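# Cap the marker and leave it on the desk

## Task

Push the cap fully home onto the marker so it clicks into place, with the capped marker resting on the desk afterward; then open the gripper and move the robot away. The robot must not topple or end up leaning, and the result only counts if it holds without the robot supporting it.

## Robot and tools

ROBOT. A LinearBot: an omnidirectional wheeled base with a column about 1.75 m high. A carriage rides the column over 0 to 1 m (lift_m) and holds two identical six-joint arms with two-finger grippers, mounted 0.27 m forward and 0.33 m to the left and right. Arm bases sit near 0.57 m + lift_m above the floor; carriage parts reach about 0.15 m lower. A hand reaches up to 0.78 m from its shoulder but only about 0.38 m below its arm base. Hand size: about 0.16 m long, 0.1 m wide, 0.14 m with fingers open. Parked arm joints 1 to 6: 0, 0.05, 0.05, 1.45, 0, 0 (robot then roughly 0.95 m wide, 0.7 m long). Cameras: carriage_camera is fixed and looks ahead, tilted about 20 degrees down; left_wrist_camera and right_wrist_camera look out beyond the fingertips.

FRAMES. Base frame: origin on the floor below the base centre, x forward, y left, z up, in metres. The left_hand and right_hand readings are the midpoint between that gripper's pads, in the base frame; quat_wxyz rotates base axes into hand axes (hand z runs along the fingers, fingers open along hand y; an upward-pointing hand with joints 1, 5, 6 at 0 reads (1, 0, 0, 0)). These readings drift from the truth, more at long reach, and a level hand sags 10 to 17 cm with 1 kg. Odometry frame: the base frame as it was when the scene began; base_odometry comes from wheel rotation, so slipping shows up as travel; heading is positive to the left, -3.142 to 3.142.

execute_actions. Arguments: "actions", a list holding one action or nothing (empty list only reports state and images), and optional "cameras", a list from carriage_camera, left_wrist_camera, right_wrist_camera, all (omitted, null or ["all"] gives all; [] gives none). An action may contain "base", "joints", or both; they start together.
- "base" holds exactly one relative offset, measured from where the base last reported itself: translate_m (-2 to 2 m, forward positive), strafe_m (-2 to 2 m, left positive) or rotate_rad (-6.3 to 6.3 rad, counter-clockwise positive).
- "joints" is one dictionary, shared by both arms and the lift, of absolute targets keyed by name: lift_m 0 to 1 m; left_/right_joint1_rad -2.617 to 3.054 (swing about vertical, 0 forward, positive left); joint2_rad 0 to 3.141 (shoulder: 0 upper arm level pointing back, 1.57 vertical, 3.14 level forward); joint3_rad 0 to 3.141 (elbow, 0 folded, 3.14 straight); joint4_rad -1.57 to 1.57 (wrist pitch, positive lifts the fingertips); joint5_rad -1.57 to 1.57 (wrist yaw, positive swings fingertips right, opposite to joint 1); joint6_rad -2.094 to 2.094 (roll about the finger axis, positive clockwise seen from the forearm); gripper_m 0 to 0.093 m (pad gap). Done tolerances: lift 0.004, joints 1 to 3 0.055 except joint1 0.02, joint4 0.04, joints 5 and 6 0.02, gripper 0.004.
Omitted joints or base may keep driving to an earlier target. Unknown keys or out-of-range numbers get the call rejected with no motion. Each action runs at most 15 s; arm speed up to 1.8 rad/s (joints 1 to 3) and 2.7 rad/s (joints 4 to 6); lift up to 0.3 m/s.

wait: seconds, 0 to 10; commands nothing and returns state and images. zoom_image: camera plus region [x0, y0, x1, y1] in pixels of that camera's latest full image (896x504, origin top-left), at most 504 by 504. read_manual: section "licences"; only licence text. finished_scene: scene = the current scene number; ends it for good after the last command is held and reports success. A reply with no tool call ends everything.

RESULTS. A "pictures" line lists the returned images in order. base_status and joint_status per motion: done (for the base, wheels turned the commanded amount even if slipping; a move of a millimetre or two may fall short yet say done); off_target (resting off target, maybe still pushing; normal for a gripper holding something); contact_stop or time_out (old target dropped, holds where it stopped); not_followed plus a "joint command not followed" line with cause (a self-collision check blocked that arm's targets; gripper still obeys; the blocked targets may be retried later); limit_stop_at_motor_heat. on_its_own covers uncommanded parts; "held at" is the held target, not the position. If any result reports a stop, the rest of that reply's motion, wait and finished_scene calls are skipped. motor_effort: percent of maximum, sign toward larger joint values, peak in brackets; readings carry fixed bias and noise. A lift effort that keeps dropping while lowering means a hand or load rests on something. drive_wheels higher at rest than after a free move means the base is still pressing. Joint torques: total drive output per arm joint, nonzero even in free air. ARM HIT: an arm struck the robot hard. MOTOR HOT appears from 75 C; 90 C halts that arm 10 s; 100 C makes it go limp and fall (OVER-TEMPERATURE FAULT). Stretched arms heat quickly. Calibration: K, D and T_world_to_cam (base frame to camera frame) per camera, slightly off per scene.

CAUTIONS. The base stops on contact, but late, and may roll on about 0.3 m after an arm touch; arms and grippers never stop on contact and snap to targets once freed. After a blocked drive, reverse about 0.2 m (or turn back), twice if needed. Never back into a table edge under the column. Tipping is likeliest with carriage high, arms extended, loads, pulling or sudden stops; only images show a lean. Do not let arms strike or press on each other; if a command is withheld, first move that arm clear alone, then the other. Grip force is about 45 to 60 N per pad. Avoid drops, slams and hard pushes. The robot keeps holding the last command while you think.

Each tool is called after "Call:" as name(argument=value, ...) on one line, values as JSON.

## Session

Call:
execute_actions(actions=[])

Scene clock: 0.00 s.
Joint torques (N m, as the arm reports them, + toward a larger angle): no reading
base_odometry: x=+0.000 y=+0.000 heading=+0.000 (m, m, rad; odometry frame)
base_status: not commanded
joint_positions: lift_m=+0.297 left_joint1_rad=-0.016 left_joint2_rad=+0.061 left_joint3_rad=+0.067 left_joint4_rad=+1.437 left_joint5_rad=-0.039 left_joint6_rad=-0.037 left_gripper_m=+0.095 right_joint1_rad=+0.007 right_joint2_rad=+0.043 right_joint3_rad=+0.027 right_joint4_rad=+1.417 right_joint5_rad=-0.019 right_joint6_rad=-0.014 right_gripper_m=+0.094
joint_status: not commanded
motor_effort: lift_m=+32 drive_wheels=+1 (%)
left_hand: x=+0.2922 y=+0.3176 z=+1.2776 quat_wxyz=(+0.997, -0.020, +0.064, -0.025) (m; base frame)
right_hand: x=+0.3033 y=-0.3078 z=+1.2659 quat_wxyz=(+0.996, -0.010, +0.085, -0.003) (m; base frame)
pictures: carriage_camera, left_wrist_camera, right_wrist_camera
Images, in order (width x height): carriage_camera 896x504, left_wrist_camera 896x504, right_wrist_camera 896x504.

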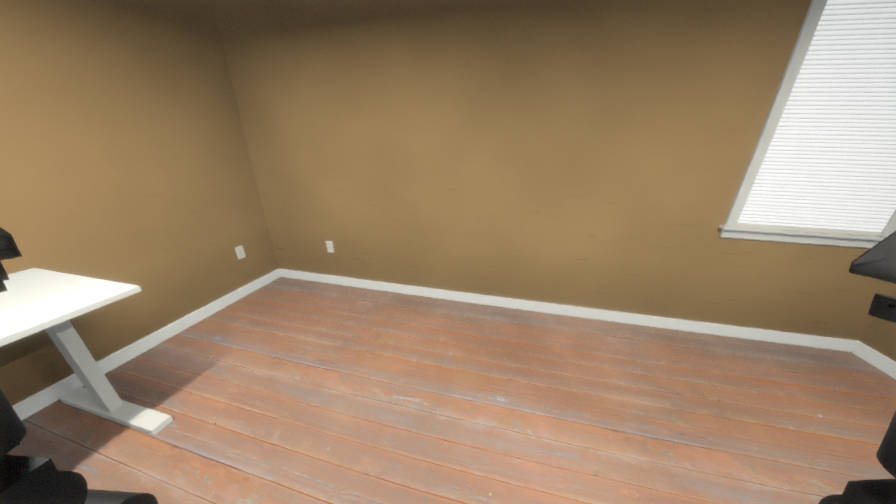

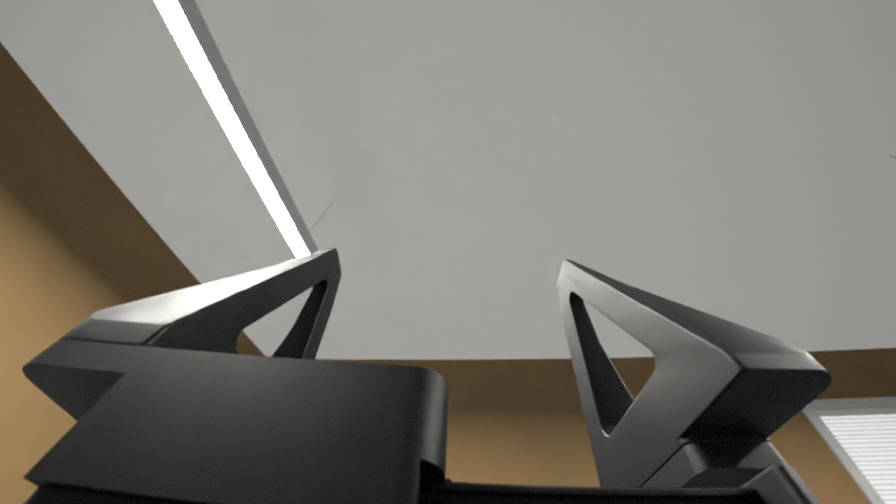

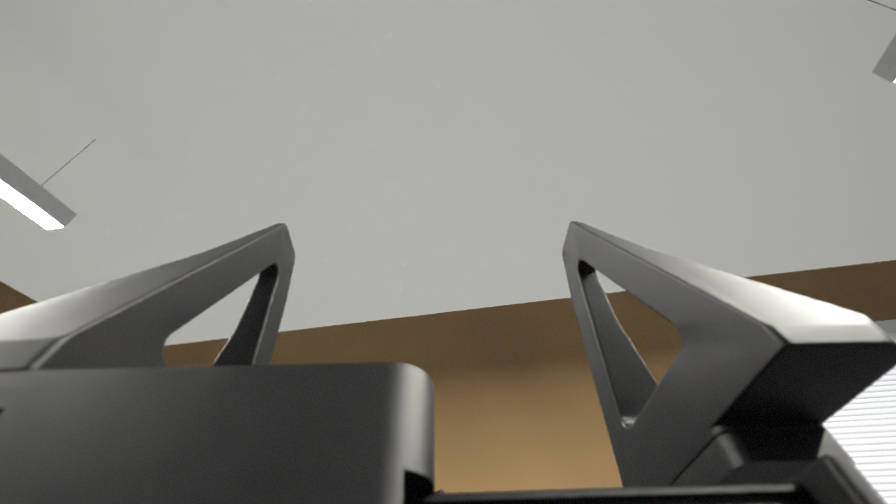

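Call:
execute_actions(actions=[{"base":{"rotate_rad":1.25}}], cameras=["carriage_camera"])

Scene clock: 3.67 s.
Joint torques (N m, as the arm reports them, + toward a larger angle): left_arm=[-0.39  4.18  7.28 -0.21 -0.04 -0.01] | right_arm=[0.03 4.7  7.23 0.01 0.03 0.09]
base_odometry: x=+0.000 y=+0.000 heading=+1.250 (m, m, rad; odometry frame)
base_status: done
joint_positions: lift_m=+0.297 left_joint1_rad=-0.016 left_joint2_rad=+0.061 left_joint3_rad=+0.067 left_joint4_rad=+1.437 left_joint5_rad=-0.039 left_joint6_rad=-0.037 left_gripper_m=+0.095 right_joint1_rad=+0.007 right_joint2_rad=+0.043 right_joint3_rad=+0.027 right_joint4_rad=+1.417 right_joint5_rad=-0.019 right_joint6_rad=-0.014 right_gripper_m=+0.094
joint_status: not commanded
motor_effort: lift_m=+31(31) drive_wheels=+3(10) (%)
left_hand: x=+0.2922 y=+0.3176 z=+1.2776 quat_wxyz=(+0.997, -0.020, +0.064, -0.025) (m; base frame)
right_hand: x=+0.3034 y=-0.3078 z=+1.2659 quat_wxyz=(+0.996, -0.010, +0.085, -0.003) (m; base frame)
pictures: carriage_camera
Images, in order (width x height): carriage_camera 896x504.

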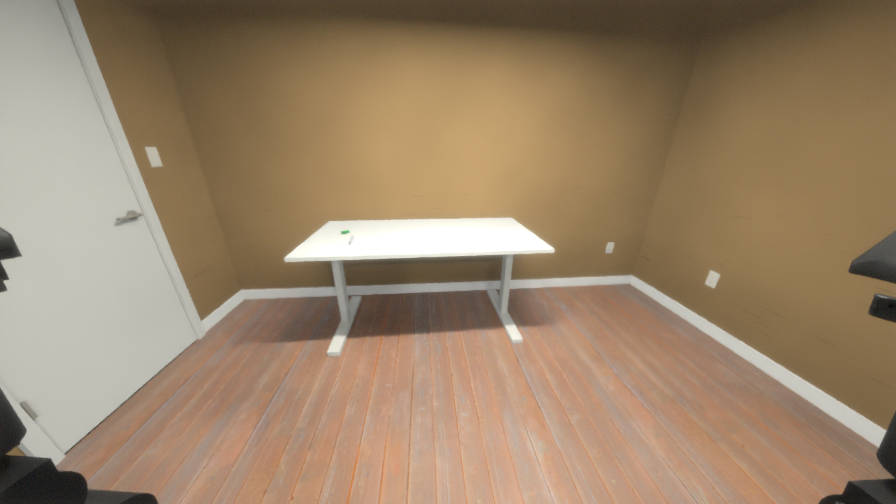

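Call:
execute_actions(actions=[{"base":{"rotate_rad":0.06}}], cameras=[])

Call:
execute_actions(actions=[{"base":{"strafe_m":0.52}}], cameras=[])

Call:
execute_actions(actions=[{"base":{"translate_m":0.95},"joints":{"lift_m":0.4}}], cameras=["carriage_camera"])

Call:
zoom_image(camera="carriage_camera", region=[350,280,550,420])

Scene clock: 6.47 s.
Joint torques (N m, as the arm reports them, + toward a larger angle): left_arm=[-0.36  4.39  7.31 -0.2  -0.06 -0.01] | right_arm=[ 0.03  4.74  7.19 -0.01  0.03  0.09]
base_odometry: x=+0.000 y=+0.000 heading=+1.309 (m, m, rad; odometry frame)
base_status: done
joint_positions: lift_m=+0.297 left_joint1_rad=-0.016 left_joint2_rad=+0.061 left_joint3_rad=+0.067 left_joint4_rad=+1.437 left_joint5_rad=-0.039 left_joint6_rad=-0.037 left_gripper_m=+0.095 right_joint1_rad=+0.007 right_joint2_rad=+0.043 right_joint3_rad=+0.027 right_joint4_rad=+1.417 right_joint5_rad=-0.019 right_joint6_rad=-0.014 right_gripper_m=+0.094
joint_status: not commanded
motor_effort: lift_m=+32(31) drive_wheels=+3(10) (%)
left_hand: x=+0.2922 y=+0.3176 z=+1.2776 quat_wxyz=(+0.997, -0.020, +0.064, -0.025) (m; base frame)
right_hand: x=+0.3034 y=-0.3078 z=+1.2659 quat_wxyz=(+0.996, -0.010, +0.085, -0.003) (m; base frame)
pictures: none
No camera images: the call's "cameras" was empty. Leave "cameras" out to get every camera's image.

Scene clock: 9.63 s.
Joint torques (N m, as the arm reports them, + toward a larger angle): left_arm=[-0.35  4.31  7.25 -0.21 -0.07 -0.03] | right_arm=[0.   4.64 7.14 0.01 0.02 0.09]
base_odometry: x=-0.503 y=+0.134 heading=+1.310 (m, m, rad; odometry frame)
base_status: done
joint_positions: lift_m=+0.297 left_joint1_rad=-0.016 left_joint2_rad=+0.061 left_joint3_rad=+0.067 left_joint4_rad=+1.437 left_joint5_rad=-0.039 left_joint6_rad=-0.037 left_gripper_m=+0.095 right_joint1_rad=+0.007 right_joint2_rad=+0.043 right_joint3_rad=+0.027 right_joint4_rad=+1.417 right_joint5_rad=-0.019 right_joint6_rad=-0.014 right_gripper_m=+0.094
joint_status: not commanded
motor_effort: lift_m=+31(31) drive_wheels=-4(14) (%)
left_hand: x=+0.2922 y=+0.3176 z=+1.2776 quat_wxyz=(+0.997, -0.020, +0.064, -0.025) (m; base frame)
right_hand: x=+0.3034 y=-0.3078 z=+1.2659 quat_wxyz=(+0.996, -0.010, +0.085, -0.003) (m; base frame)
pictures: none
No camera images: the call's "cameras" was empty. Leave "cameras" out to get every camera's image.

Scene clock: 13.90 s.
Joint torques (N m, as the arm reports them, + toward a larger angle): left_arm=[-0.43  4.28  7.24 -0.21 -0.06 -0.02] | right_arm=[0.04 4.59 7.07 0.01 0.03 0.09]
base_odometry: x=-0.258 y=+1.052 heading=+1.311 (m, m, rad; odometry frame)
base_status: done
joint_positions: lift_m=+0.400 left_joint1_rad=-0.016 left_joint2_rad=+0.061 left_joint3_rad=+0.067 left_joint4_rad=+1.437 left_joint5_rad=-0.039 left_joint6_rad=-0.037 left_gripper_m=+0.095 right_joint1_rad=+0.007 right_joint2_rad=+0.043 right_joint3_rad=+0.027 right_joint4_rad=+1.417 right_joint5_rad=-0.019 right_joint6_rad=-0.014 right_gripper_m=+0.094
joint_status: all done
motor_effort: lift_m=+32(40) drive_wheels=-3(8) (%)
left_hand: x=+0.2921 y=+0.3176 z=+1.3802 quat_wxyz=(+0.997, -0.020, +0.064, -0.025) (m; base frame)
right_hand: x=+0.3034 y=-0.3078 z=+1.3684 quat_wxyz=(+0.996, -0.010, +0.085, -0.003) (m; base frame)
pictures: carriage_camera
camera_calibration (this result's frames):
carriage_camera: T_world_to_cam=[[0.0198054, -0.999667, 0.0165363, -0.0266153], [-0.358609, -0.0225418, -0.933216, 1.33944], [0.933278, 0.0125526, -0.358936, 0.313075], [0, 0, 0, 1]] pos_world=[0.188675, -0.000343101, 1.3628]
Images, in order (width x height): carriage_camera 896x504.

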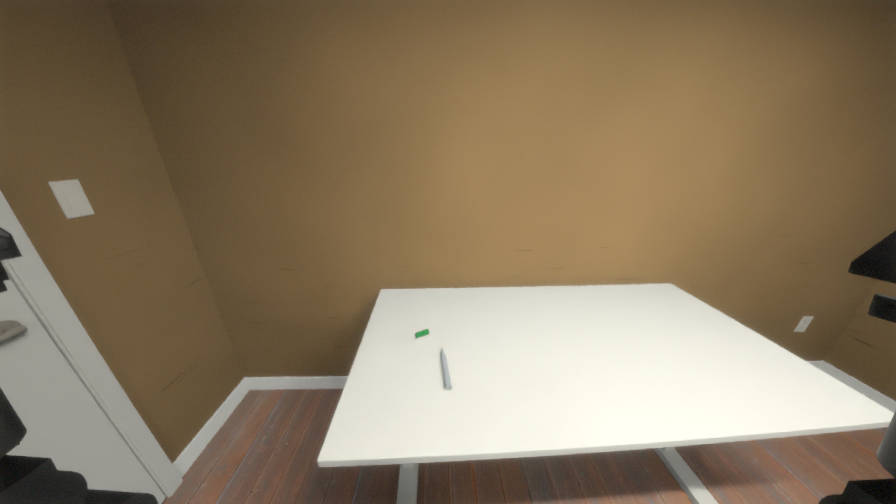

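Region (350, 280, 550, 420) of carriage_camera's 896x504 image, scaled by 2.520, with more detail than that image has; it fills the top 353 rows of this view, and the rest is white.

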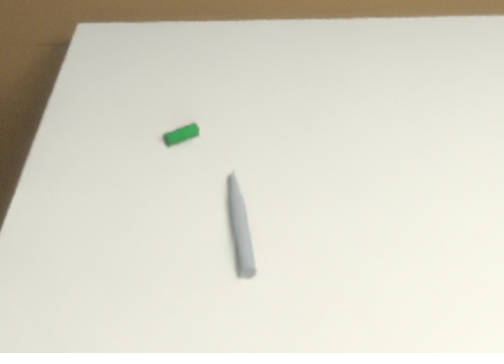

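Call:
execute_actions(actions=[{"base":{"translate_m":0.33},"joints":{"lift_m":0.46,"left_joint1_rad":-0.54,"left_joint2_rad":2.42,"left_joint3_rad":1.51,"left_joint4_rad":-0.66,"left_joint6_rad":0.36,"left_gripper_m":0.06}}], cameras=["carriage_camera"])

Call:
execute_actions(actions=[{"joints":{"lift_m":0.42,"right_joint1_rad":1.1,"right_joint2_rad":2.255,"right_joint3_rad":1.175,"right_joint4_rad":-0.49,"right_joint6_rad":-2.09,"right_gripper_m":0.06}}])

Scene clock: 28.17 s.
Joint torques (N m, as the arm reports them, + toward a larger angle): left_arm=[ -0.88 -13.9    6.71   0.5   -0.09   0.01] | right_arm=[ 0.    4.64  7.19 -0.01  0.03  0.1 ]
base_odometry: x=-0.174 y=+1.371 heading=+1.311 (m, m, rad; odometry frame)
base_status: done
joint_positions: lift_m=+0.460 left_joint1_rad=-0.533 left_joint2_rad=+2.416 left_joint3_rad=+1.509 left_joint4_rad=-0.652 left_joint5_rad=-0.040 left_joint6_rad=+0.355 left_gripper_m=+0.060 right_joint1_rad=+0.007 right_joint2_rad=+0.043 right_joint3_rad=+0.027 right_joint4_rad=+1.417 right_joint5_rad=-0.019 right_joint6_rad=-0.014 right_gripper_m=+0.094
joint_status: all done
motor_effort: lift_m=+33(40) drive_wheels=-4(9) (%)
left_hand: x=+0.6234 y=+0.1047 z=+0.8919 quat_wxyz=(+0.007, +0.430, +0.903, +0.020) (m; base frame)
right_hand: x=+0.3034 y=-0.3078 z=+1.4284 quat_wxyz=(+0.996, -0.010, +0.085, -0.003) (m; base frame)
pictures: carriage_camera
camera_calibration (this result's frames):
carriage_camera: T_world_to_cam=[[0.0198054, -0.999667, 0.0165363, -0.027607], [-0.358609, -0.0225418, -0.933216, 1.3954], [0.933278, 0.0125526, -0.358936, 0.3346], [0, 0, 0, 1]] pos_world=[0.188675, -0.000343101, 1.42276]
Images, in order (width x height): carriage_camera 896x504.

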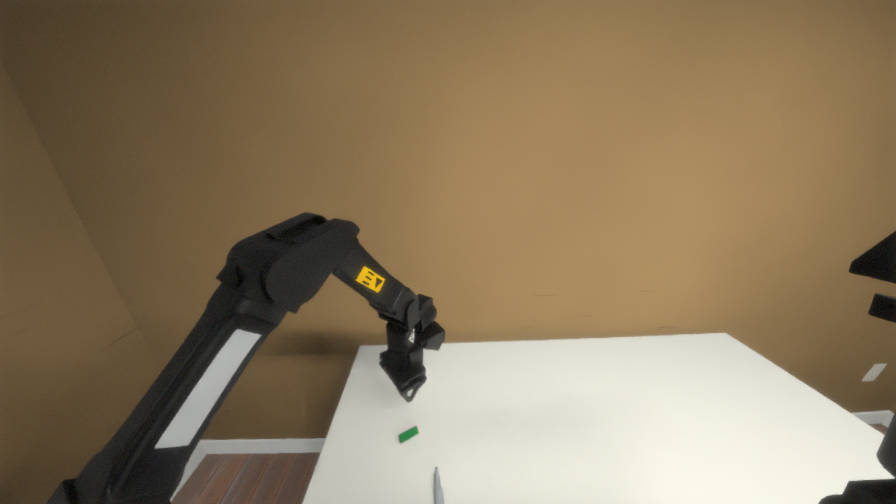

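Scene clock: 30.27 s.
Joint torques (N m, as the arm reports them, + toward a larger angle): left_arm=[ -0.94 -14.14   6.85   0.52  -0.09   0.04] | right_arm=[  0.08 -11.24   5.5    0.38  -0.08   0.05]
base_odometry: x=-0.174 y=+1.371 heading=+1.311 (m, m, rad; odometry frame)
base_status: not commanded
joint_positions: lift_m=+0.420 left_joint1_rad=-0.533 left_joint2_rad=+2.421 left_joint3_rad=+1.509 left_joint4_rad=-0.657 left_joint5_rad=-0.040 left_joint6_rad=+0.356 left_gripper_m=+0.060 right_joint1_rad=+1.100 right_joint2_rad=+2.244 right_joint3_rad=+1.175 right_joint4_rad=-0.483 right_joint5_rad=-0.018 right_joint6_rad=-2.085 right_gripper_m=+0.060
joint_status: all done
motor_effort: lift_m=+31(31) drive_wheels=+3(4) (%)
left_hand: x=+0.6214 y=+0.1059 z=+0.8502 quat_wxyz=(+0.002, +0.430, +0.903, +0.020) (m; base frame)
right_hand: x=+0.4200 y=+0.0106 z=+0.8536 quat_wxyz=(+0.013, -1.000, -0.022, +0.004) (m; base frame)
pictures: carriage_camera, left_wrist_camera, right_wrist_camera
camera_calibration (this result's frames):
carriage_camera: T_world_to_cam=[[0.0198054, -0.999667, 0.0165363, -0.026948], [-0.358609, -0.0225418, -0.933216, 1.35821], [0.933278, 0.0125526, -0.358936, 0.320296], [0, 0, 0, 1]] pos_world=[0.188675, -0.000343101, 1.38291]
left_wrist_camera: T_world_to_cam=[[-0.759775, -0.645759, -0.0757466, 0.6094], [-0.573873, 0.611271, 0.544993, -0.160484], [-0.305632, 0.457541, -0.835012, 0.973757], [0, 0, 0, 1]] pos_world=[0.668521, 0.0460907, 0.946721]
right_wrist_camera: T_world_to_cam=[[-0.0393882, 0.997506, 0.058572, -0.0481767], [0.797524, -0.0039317, 0.603274, -0.847798], [0.602, 0.0704745, -0.79538, 0.551727], [0, 0, 0, 1]] pos_world=[0.342102, 0.00584056, 0.953109]
Images, in order (width x height): carriage_camera 896x504, left_wrist_camera 896x504, right_wrist_camera 896x504.

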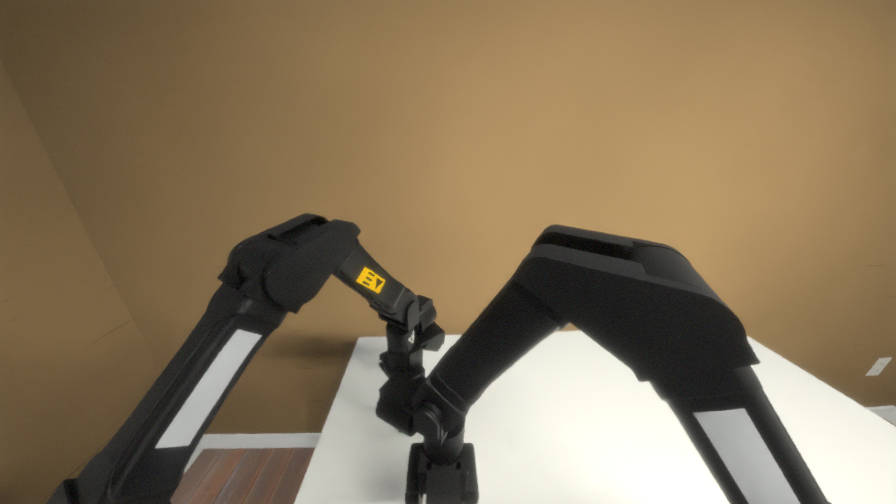

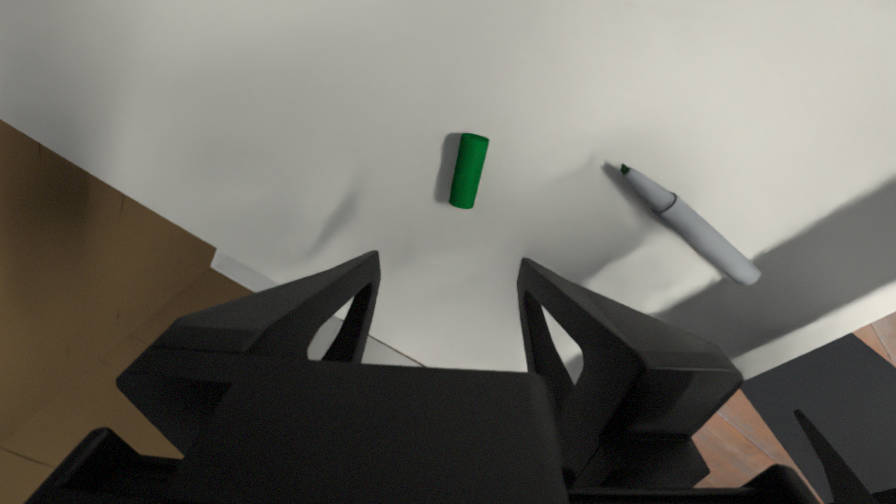

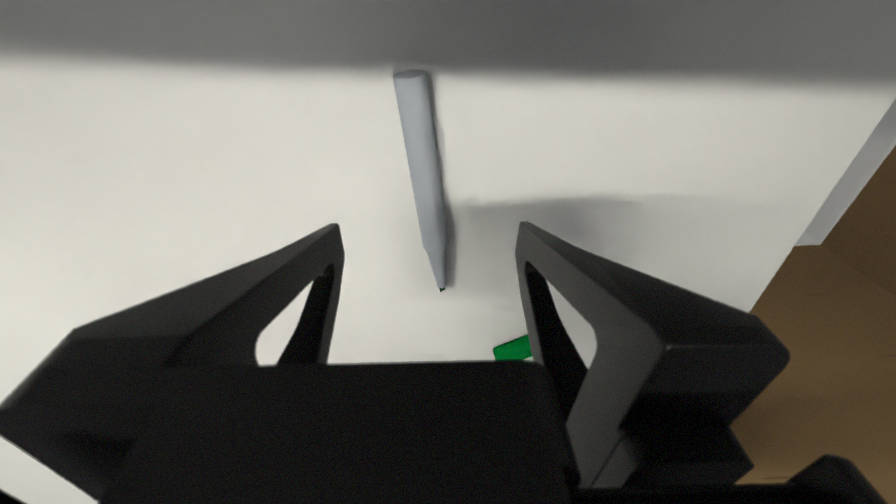

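Call:
execute_actions(actions=[{"joints":{"lift_m":0.355,"left_joint6_rad":0.55,"left_joint5_rad":0.0,"right_joint1_rad":1.13}}], cameras=["left_wrist_camera","right_wrist_camera"])

Call:
zoom_image(camera="left_wrist_camera", region=[350,120,570,320])

Scene clock: 33.27 s.
Joint torques (N m, as the arm reports them, + toward a larger angle): left_arm=[ -1.02 -14.08   6.8    0.54  -0.03   0.02] | right_arm=[  0.18 -11.37   5.54   0.39  -0.08   0.05]
base_odometry: x=-0.174 y=+1.371 heading=+1.311 (m, m, rad; odometry frame)
base_status: not commanded
joint_positions: lift_m=+0.355 left_joint1_rad=-0.533 left_joint2_rad=+2.421 left_joint3_rad=+1.509 left_joint4_rad=-0.658 left_joint5_rad=-0.004 left_joint6_rad=+0.546 left_gripper_m=+0.060 right_joint1_rad=+1.127 right_joint2_rad=+2.247 right_joint3_rad=+1.175 right_joint4_rad=-0.485 right_joint5_rad=-0.019 right_joint6_rad=-2.085 right_gripper_m=+0.060
joint_status: all done
motor_effort: lift_m=+29(30) drive_wheels=-4(4) (%)
left_hand: x=+0.6180 y=+0.1007 z=+0.7851 quat_wxyz=(+0.000, +0.514, +0.858, +0.002) (m; base frame)
right_hand: x=+0.4106 y=+0.0141 z=+0.7878 quat_wxyz=(+0.011, -0.999, -0.036, +0.005) (m; base frame)
pictures: left_wrist_camera, right_wrist_camera
camera_calibration (this result's frames):
left_wrist_camera: T_world_to_cam=[[-0.869523, -0.492168, -0.0412345, 0.623835], [-0.434481, 0.722557, 0.537715, -0.215388], [-0.234852, 0.485472, -0.842117, 0.879713], [0, 0, 0, 1]] pos_world=[0.65546, 0.0355864, 0.882363]
right_wrist_camera: T_world_to_cam=[[-0.067019, 0.996218, 0.0552919, -0.0341973], [0.798818, 0.02037, 0.601228, -0.799835], [0.597828, 0.0844618, -0.797162, 0.50777], [0, 0, 0, 1]] pos_world=[0.333072, 0.00747339, 0.887549]
Images, in order (width x height): left_wrist_camera 896x504, right_wrist_camera 896x504.

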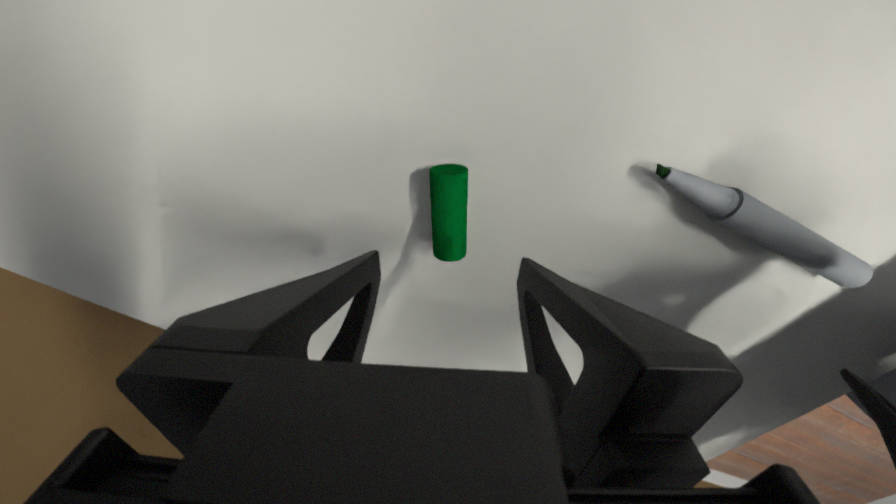

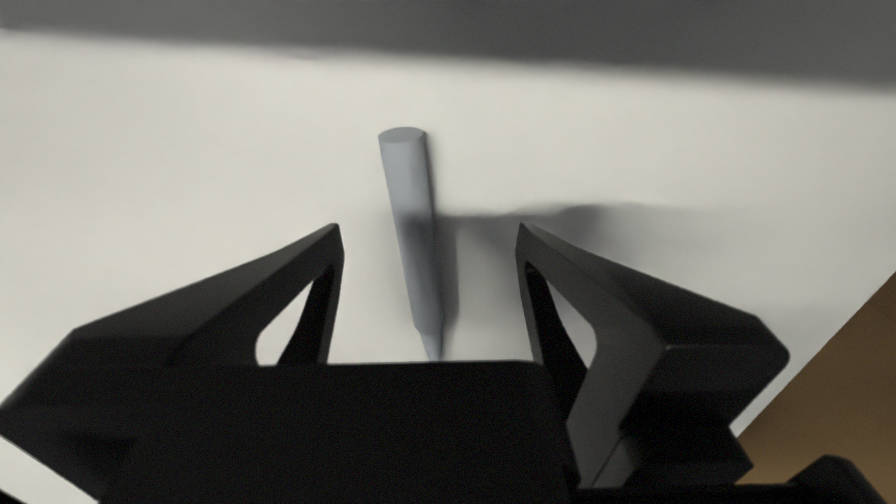

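Region (350, 120, 570, 320) of left_wrist_camera's 896x504 image, scaled by 2.291, with more detail than that image has; it fills the top 458 rows of this view, and the rest is white.

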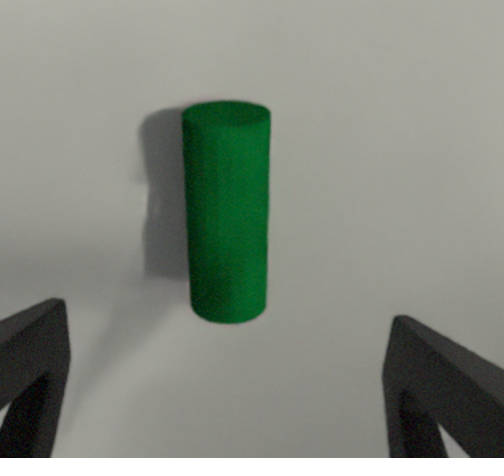

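Call:
execute_actions(actions=[{"joints":{"lift_m":0.322}}], cameras=["left_wrist_camera","right_wrist_camera"])

Scene clock: 35.67 s.
Joint torques (N m, as the arm reports them, + toward a larger angle): left_arm=[ -0.88 -14.08   6.8    0.51  -0.04   0.03] | right_arm=[  0.25 -11.4    5.5    0.39  -0.08   0.05]
base_odometry: x=-0.174 y=+1.371 heading=+1.311 (m, m, rad; odometry frame)
base_status: not commanded
joint_positions: lift_m=+0.322 left_joint1_rad=-0.533 left_joint2_rad=+2.421 left_joint3_rad=+1.509 left_joint4_rad=-0.658 left_joint5_rad=-0.003 left_joint6_rad=+0.546 left_gripper_m=+0.060 right_joint1_rad=+1.127 right_joint2_rad=+2.247 right_joint3_rad=+1.175 right_joint4_rad=-0.485 right_joint5_rad=-0.019 right_joint6_rad=-2.085 right_gripper_m=+0.060
joint_status: all done
motor_effort: lift_m=+30(30) drive_wheels=-4(3) (%)
left_hand: x=+0.6181 y=+0.1004 z=+0.7522 quat_wxyz=(+0.000, +0.514, +0.858, +0.001) (m; base frame)
right_hand: x=+0.4105 y=+0.0139 z=+0.7547 quat_wxyz=(+0.011, -0.999, -0.036, +0.005) (m; base frame)
pictures: left_wrist_camera, right_wrist_camera
camera_calibration (this result's frames):
left_wrist_camera: T_world_to_cam=[[-0.869708, -0.491892, -0.040624, 0.622025], [-0.434245, 0.72346, 0.536691, -0.196932], [-0.234604, 0.484405, -0.842801, 0.852587], [0, 0, 0, 1]] pos_world=[0.655483, 0.0354442, 0.849521]
right_wrist_camera: T_world_to_cam=[[-0.0669874, 0.996247, 0.0548134, -0.0318888], [0.799222, 0.0206901, 0.60068, -0.779586], [0.597292, 0.084046, -0.797608, 0.482054], [0, 0, 0, 1]] pos_world=[0.332999, 0.0073841, 0.85452]
Images, in order (width x height): left_wrist_camera 896x504, right_wrist_camera 896x504.

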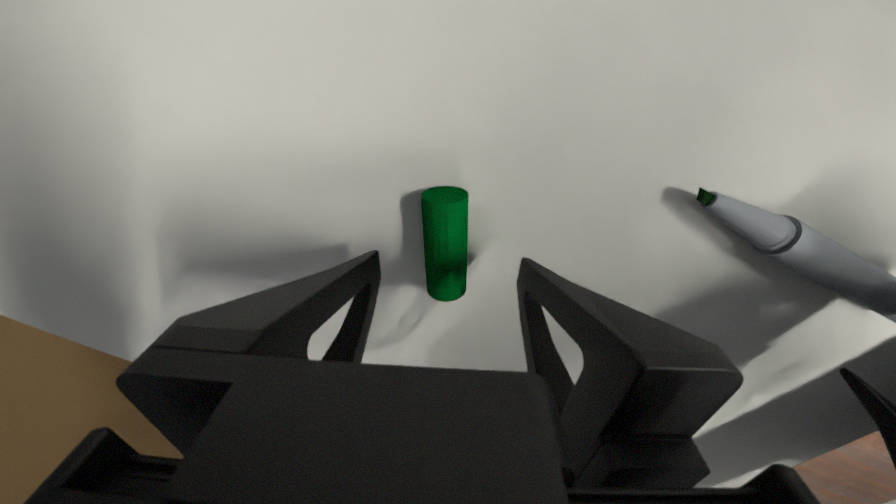

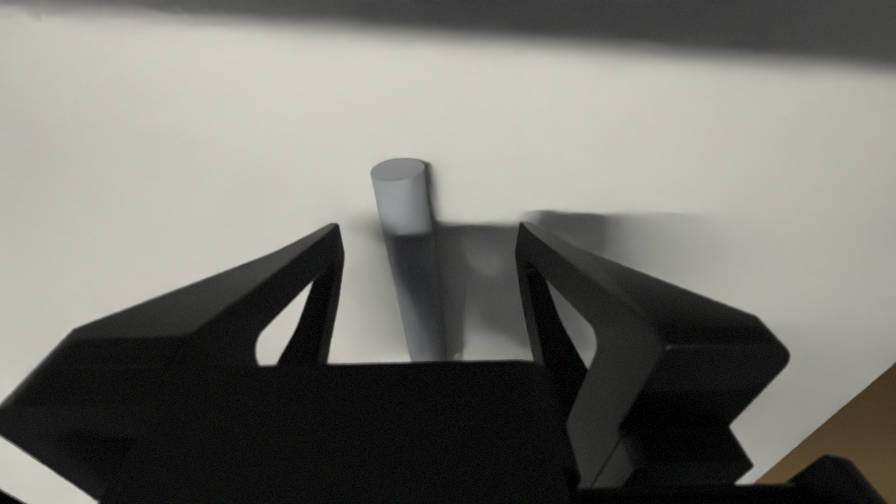

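Call:
execute_actions(actions=[{"joints":{"left_joint2_rad":2.465,"left_joint4_rad":-0.61,"right_joint2_rad":2.305,"right_joint4_rad":-0.45}}], cameras=["left_wrist_camera","right_wrist_camera"])

Scene clock: 38.37 s.
Joint torques (N m, as the arm reports them, + toward a larger angle): left_arm=[ -1.04 -13.33   6.6    0.63  -0.04   0.02] | right_arm=[  0.24 -10.92   5.25   0.47  -0.1    0.06]
base_odometry: x=-0.174 y=+1.371 heading=+1.311 (m, m, rad; odometry frame)
base_status: not commanded
joint_positions: lift_m=+0.322 left_joint1_rad=-0.533 left_joint2_rad=+2.453 left_joint3_rad=+1.509 left_joint4_rad=-0.615 left_joint5_rad=-0.003 left_joint6_rad=+0.546 left_gripper_m=+0.060 right_joint1_rad=+1.127 right_joint2_rad=+2.288 right_joint3_rad=+1.175 right_joint4_rad=-0.453 right_joint5_rad=-0.017 right_joint6_rad=-2.086 right_gripper_m=+0.060
joint_status: all done
motor_effort: lift_m=+30(30) drive_wheels=-4(4) (%)
left_hand: x=+0.6205 y=+0.0990 z=+0.7395 quat_wxyz=(+0.006, +0.514, +0.858, +0.001) (m; base frame)
right_hand: x=+0.4101 y=+0.0125 z=+0.7410 quat_wxyz=(+0.007, -0.999, -0.036, +0.006) (m; base frame)
pictures: left_wrist_camera, right_wrist_camera
camera_calibration (this result's frames):
left_wrist_camera: T_world_to_cam=[[-0.869325, -0.492118, -0.0457626, 0.626531], [-0.438972, 0.726249, 0.529024, -0.17967], [-0.227107, 0.479982, -0.847372, 0.842362], [0, 0, 0, 1]] pos_world=[0.657095, 0.0344937, 0.837516]
right_wrist_camera: T_world_to_cam=[[-0.0672619, 0.996632, 0.0469069, -0.023748], [0.800238, 0.0258093, 0.599127, -0.770385], [0.595899, 0.0778351, -0.799279, 0.473315], [0, 0, 0, 1]] pos_world=[0.332846, 0.0067106, 0.840983]
Images, in order (width x height): left_wrist_camera 896x504, right_wrist_camera 896x504.

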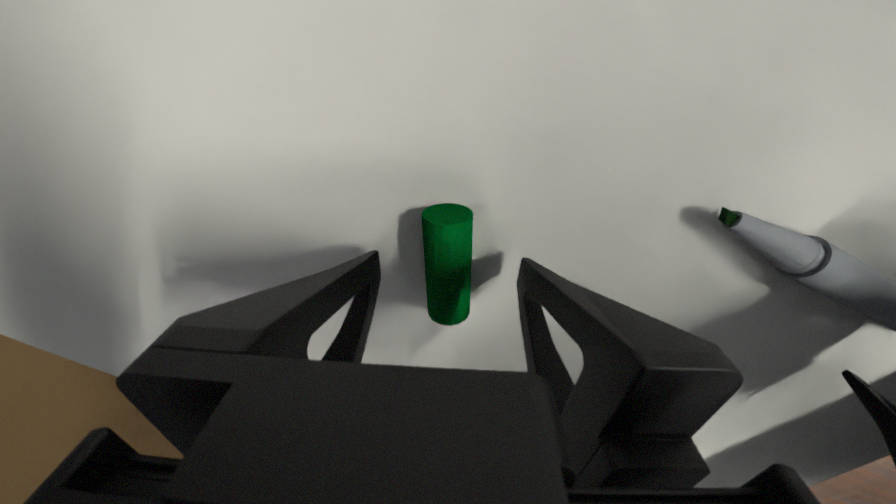

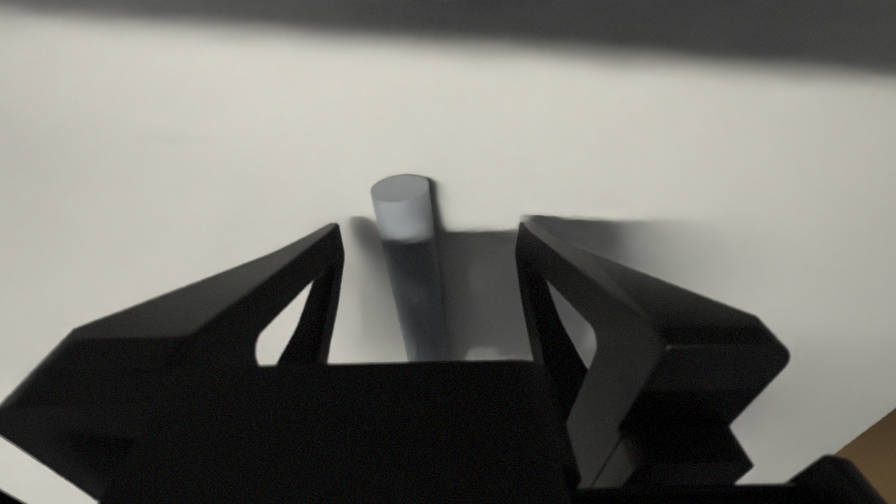

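Call:
execute_actions(actions=[{"joints":{"lift_m":0.317,"left_joint2_rad":2.47}}], cameras=[])

Call:
execute_actions(actions=[{"joints":{"left_gripper_m":0,"right_gripper_m":0}}], cameras=["left_wrist_camera","right_wrist_camera"])

Scene clock: 40.47 s.
Joint torques (N m, as the arm reports them, + toward a larger angle): left_arm=[ -0.83 -13.64   6.65   0.55  -0.03   0.03] | right_arm=[  0.21 -11.1    5.19   0.46  -0.09   0.07]
base_odometry: x=-0.174 y=+1.371 heading=+1.311 (m, m, rad; odometry frame)
base_status: not commanded
joint_positions: lift_m=+0.317 left_joint1_rad=-0.533 left_joint2_rad=+2.463 left_joint3_rad=+1.509 left_joint4_rad=-0.612 left_joint5_rad=-0.002 left_joint6_rad=+0.546 left_gripper_m=+0.060 right_joint1_rad=+1.127 right_joint2_rad=+2.291 right_joint3_rad=+1.175 right_joint4_rad=-0.451 right_joint5_rad=-0.016 right_joint6_rad=-2.086 right_gripper_m=+0.060
joint_status: all done
motor_effort: lift_m=+29(30) drive_wheels=+3(4) (%)
left_hand: x=+0.6192 y=+0.0997 z=+0.7308 quat_wxyz=(+0.002, +0.514, +0.858, +0.001) (m; base frame)
right_hand: x=+0.4102 y=+0.0121 z=+0.7351 quat_wxyz=(+0.006, -0.999, -0.036, +0.006) (m; base frame)
pictures: none
No camera images: the call's "cameras" was empty. Leave "cameras" out to get every camera's image.

Scene clock: 41.10 s.
Joint torques (N m, as the arm reports them, + toward a larger angle): left_arm=[ -0.84 -13.6    6.67   0.56  -0.04   0.01] | right_arm=[  0.26 -11.14   5.19   0.44  -0.12   0.06]
base_odometry: x=-0.174 y=+1.371 heading=+1.311 (m, m, rad; odometry frame)
base_status: not commanded
joint_positions: lift_m=+0.317 left_joint1_rad=-0.533 left_joint2_rad=+2.463 left_joint3_rad=+1.509 left_joint4_rad=-0.612 left_joint5_rad=-0.002 left_joint6_rad=+0.546 left_gripper_m=+0.019 right_joint1_rad=+1.127 right_joint2_rad=+2.291 right_joint3_rad=+1.175 right_joint4_rad=-0.451 right_joint5_rad=-0.016 right_joint6_rad=-2.086 right_gripper_m=+0.017
joint_status: left_gripper_m off_target (ended at +0.019, target +0.000); right_gripper_m off_target (ended at +0.017, target +0.000)
motor_effort: lift_m=+28(28) drive_wheels=+3(4) (%)
left_hand: x=+0.6192 y=+0.0997 z=+0.7308 quat_wxyz=(+0.002, +0.514, +0.858, +0.001) (m; base frame)
right_hand: x=+0.4102 y=+0.0121 z=+0.7351 quat_wxyz=(+0.006, -0.999, -0.036, +0.006) (m; base frame)
pictures: left_wrist_camera, right_wrist_camera
camera_calibration (this result's frames):
left_wrist_camera: T_world_to_cam=[[-0.86958, -0.491985, -0.0421975, 0.622833], [-0.435899, 0.724674, 0.533704, -0.18139], [-0.231995, 0.482493, -0.844618, 0.835096], [0, 0, 0, 1]] pos_world=[0.656274, 0.0349449, 0.828428]
right_wrist_camera: T_world_to_cam=[[-0.0676752, 0.996684, 0.0451688, -0.0216647], [0.799693, 0.0271172, 0.599796, -0.76721], [0.596583, 0.0767125, -0.798877, 0.467972], [0, 0, 0, 1]] pos_world=[0.332883, 0.0064982, 0.835001]
Images, in order (width x height): left_wrist_camera 896x504, right_wrist_camera 896x504.

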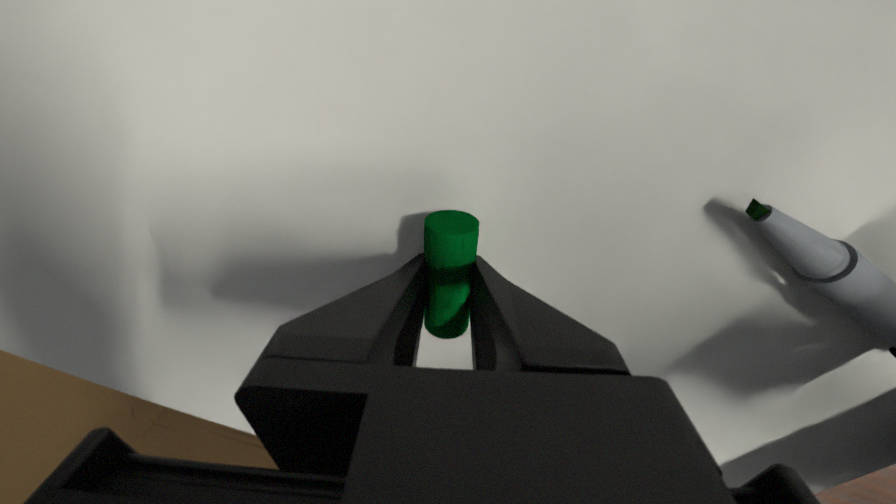

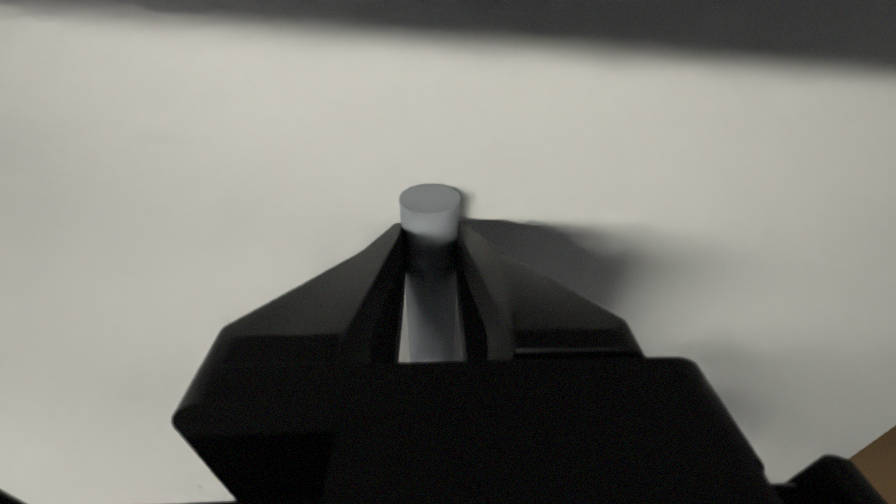

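Call:
execute_actions(actions=[{"joints":{"lift_m":0.33,"right_joint1_rad":1.3,"left_joint6_rad":-0.98}}], cameras=[])

Call:
execute_actions(actions=[{"joints":{"left_joint1_rad":-0.737,"left_joint2_rad":2.292,"left_joint3_rad":1.153,"left_joint4_rad":-0.43}}])

Scene clock: 46.10 s.
Joint torques (N m, as the arm reports them, + toward a larger angle): left_arm=[ -0.81 -13.5    6.56   0.5   -0.14  -0.05] | right_arm=[ 11.35 -11.03   4.18   0.28  -1.01   0.18]
base_odometry: x=-0.174 y=+1.371 heading=+1.311 (m, m, rad; odometry frame)
base_status: not commanded
joint_positions: lift_m=+0.330 left_joint1_rad=-0.533 left_joint2_rad=+2.461 left_joint3_rad=+1.509 left_joint4_rad=-0.610 left_joint5_rad=-0.002 left_joint6_rad=-0.976 left_gripper_m=+0.019 right_joint1_rad=+1.163 right_joint2_rad=+2.288 right_joint3_rad=+1.191 right_joint4_rad=-0.428 right_joint5_rad=+0.070 right_joint6_rad=-2.101 right_gripper_m=+0.017
joint_status: right_joint1_rad off_target (ended at +1.163, target +1.300); the others done
motor_effort: lift_m=+32(39) drive_wheels=+3(4) (%)
left_hand: x=+0.6199 y=+0.0992 z=+0.7440 quat_wxyz=(+0.004, -0.220, +0.976, -0.002) (m; base frame)
right_hand: x=+0.4171 y=+0.0233 z=+0.7518 quat_wxyz=(+0.004, -0.997, -0.060, -0.041) (m; base frame)
pictures: none
ARM HIT: the robot struck itself hard.
No camera images: the call's "cameras" was empty. Leave "cameras" out to get every camera's image.

Scene clock: 47.07 s.
Joint torques (N m, as the arm reports them, + toward a larger angle): left_arm=[  0.44 -11.38   2.87   0.08  -0.3    0.04] | right_arm=[ 11.04 -11.08   4.19   0.06  -0.99   0.2 ]
base_odometry: x=-0.174 y=+1.371 heading=+1.311 (m, m, rad; odometry frame)
base_status: not commanded
joint_positions: lift_m=+0.330 left_joint1_rad=-0.751 left_joint2_rad=+2.280 left_joint3_rad=+1.185 left_joint4_rad=-0.366 left_joint5_rad=+0.014 left_joint6_rad=-0.984 left_gripper_m=+0.019 right_joint1_rad=+1.167 right_joint2_rad=+2.288 right_joint3_rad=+1.191 right_joint4_rad=-0.405 right_joint5_rad=+0.070 right_joint6_rad=-2.101 right_gripper_m=+0.017
joint_status: left_joint4_rad off_target (ended at -0.366, target -0.430); the others done
motor_effort: lift_m=+32(32) drive_wheels=+3(3) (%)
left_hand: x=+0.5392 y=+0.0472 z=+0.7544 quat_wxyz=(+0.030, -0.116, +0.992, -0.047) (m; base frame)
right_hand: x=+0.4182 y=+0.0290 z=+0.7522 quat_wxyz=(+0.015, -0.997, -0.062, -0.046) (m; base frame)
pictures: carriage_camera, left_wrist_camera, right_wrist_camera
camera_calibration (this result's frames):
carriage_camera: T_world_to_cam=[[0.0198054, -0.999667, 0.0165363, -0.0254581], [-0.358609, -0.0225418, -0.933216, 1.27413], [0.933278, 0.0125526, -0.358936, 0.287956], [0, 0, 0, 1]] pos_world=[0.188675, -0.000343101, 1.29281]
left_wrist_camera: T_world_to_cam=[[0.251259, -0.965886, 0.0627128, -0.132678], [-0.848107, -0.188471, 0.49517, 0.103589], [-0.466459, -0.177603, -0.86653, 1.03594], [0, 0, 0, 1]] pos_world=[0.604414, 0.0753578, 0.854698]
right_wrist_camera: T_world_to_cam=[[-0.124141, 0.990625, 0.0570131, -0.0238196], [0.73085, 0.0524215, 0.680522, -0.816923], [0.671154, 0.126149, -0.730506, 0.391565], [0, 0, 0, 1]] pos_world=[0.331291, 0.0170251, 0.843333]
Images, in order (width x height): carriage_camera 896x504, left_wrist_camera 896x504, right_wrist_camera 896x504.

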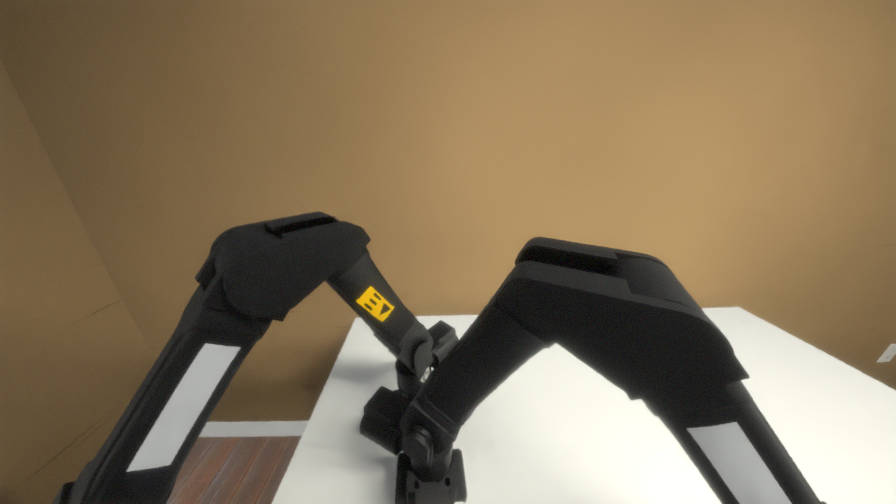

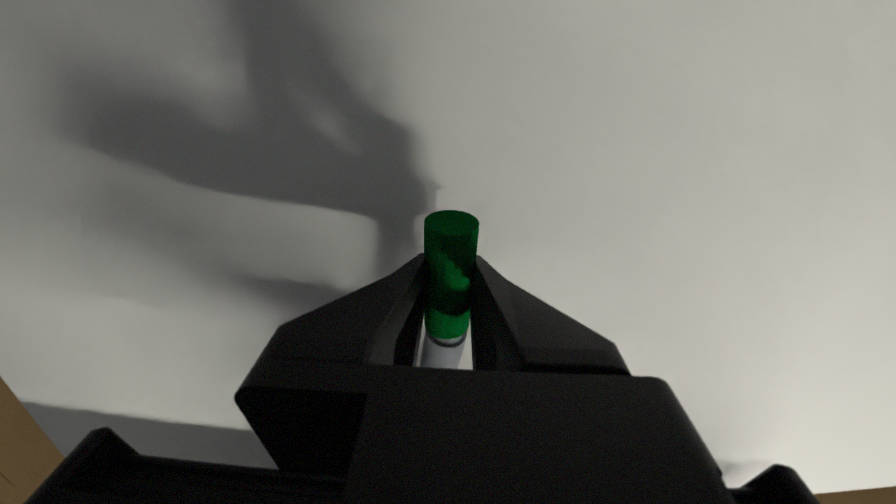

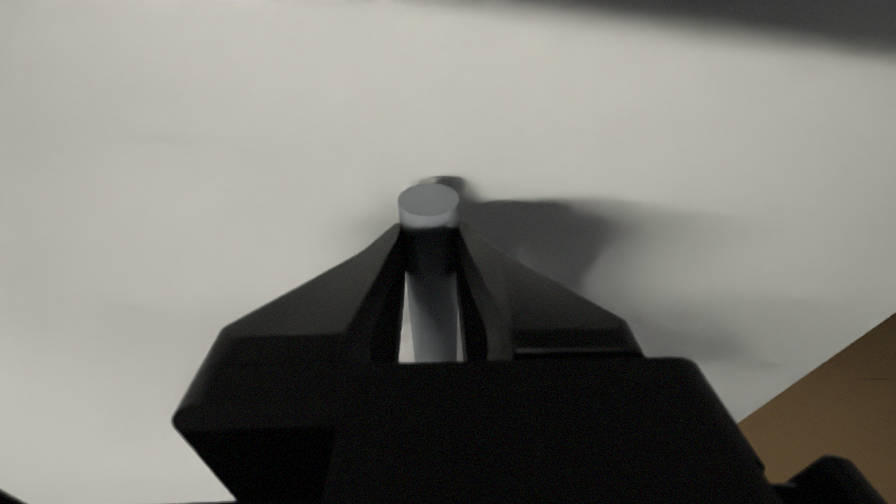

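Call:
execute_actions(actions=[{"joints":{"right_joint1_rad":1.11,"left_joint1_rad":-0.83,"left_joint2_rad":2.40,"left_joint3_rad":1.385,"left_joint4_rad":-0.55,"left_joint6_rad":-0.89}}], cameras=["left_wrist_camera"])

Scene clock: 49.83 s.
Joint torques (N m, as the arm reports them, + toward a larger angle): left_arm=[ -0.61 -12.22   7.27   0.29  -0.06   0.04] | right_arm=[  0.02 -11.79   4.33   0.38  -0.16   0.08]
base_odometry: x=-0.174 y=+1.371 heading=+1.311 (m, m, rad; odometry frame)
base_status: not commanded
joint_positions: lift_m=+0.330 left_joint1_rad=-0.826 left_joint2_rad=+2.387 left_joint3_rad=+1.374 left_joint4_rad=-0.524 left_joint5_rad=-0.010 left_joint6_rad=-0.894 left_gripper_m=+0.019 right_joint1_rad=+1.111 right_joint2_rad=+2.298 right_joint3_rad=+1.187 right_joint4_rad=-0.443 right_joint5_rad=-0.009 right_joint6_rad=-2.089 right_gripper_m=+0.017
joint_status: all done
motor_effort: lift_m=+32(32) drive_wheels=+3(3) (%)
left_hand: x=+0.5331 y=+0.0175 z=+0.7480 quat_wxyz=(+0.015, -0.034, +0.999, -0.010) (m; base frame)
right_hand: x=+0.4191 y=+0.0138 z=+0.7473 quat_wxyz=(+0.009, -1.000, -0.029, +0.000) (m; base frame)
pictures: left_wrist_camera
camera_calibration (this result's frames):
left_wrist_camera: T_world_to_cam=[[0.0918901, -0.995625, -0.0169458, -0.0143157], [-0.854723, -0.087594, 0.51164, 0.0855265], [-0.510886, -0.0325308, -0.859033, 1.03777], [0, 0, 0, 1]] pos_world=[0.6046, 0.0269981, 0.847477]
Images, in order (width x height): left_wrist_camera 896x504.

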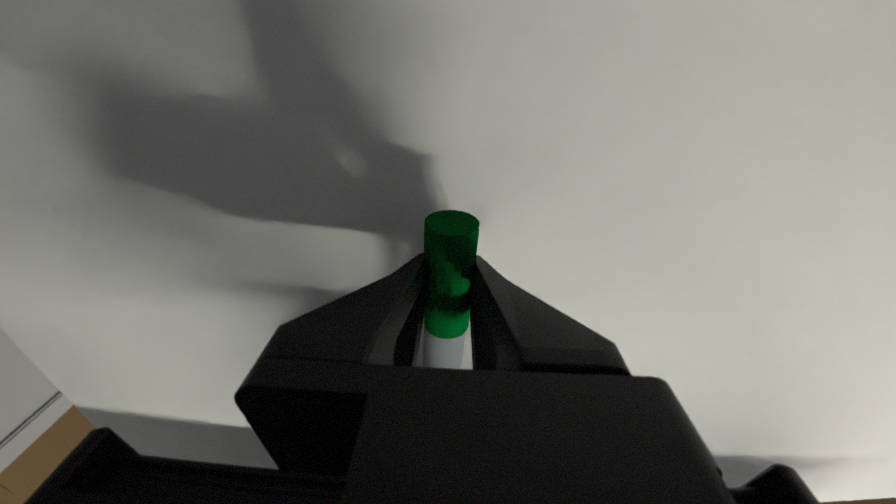

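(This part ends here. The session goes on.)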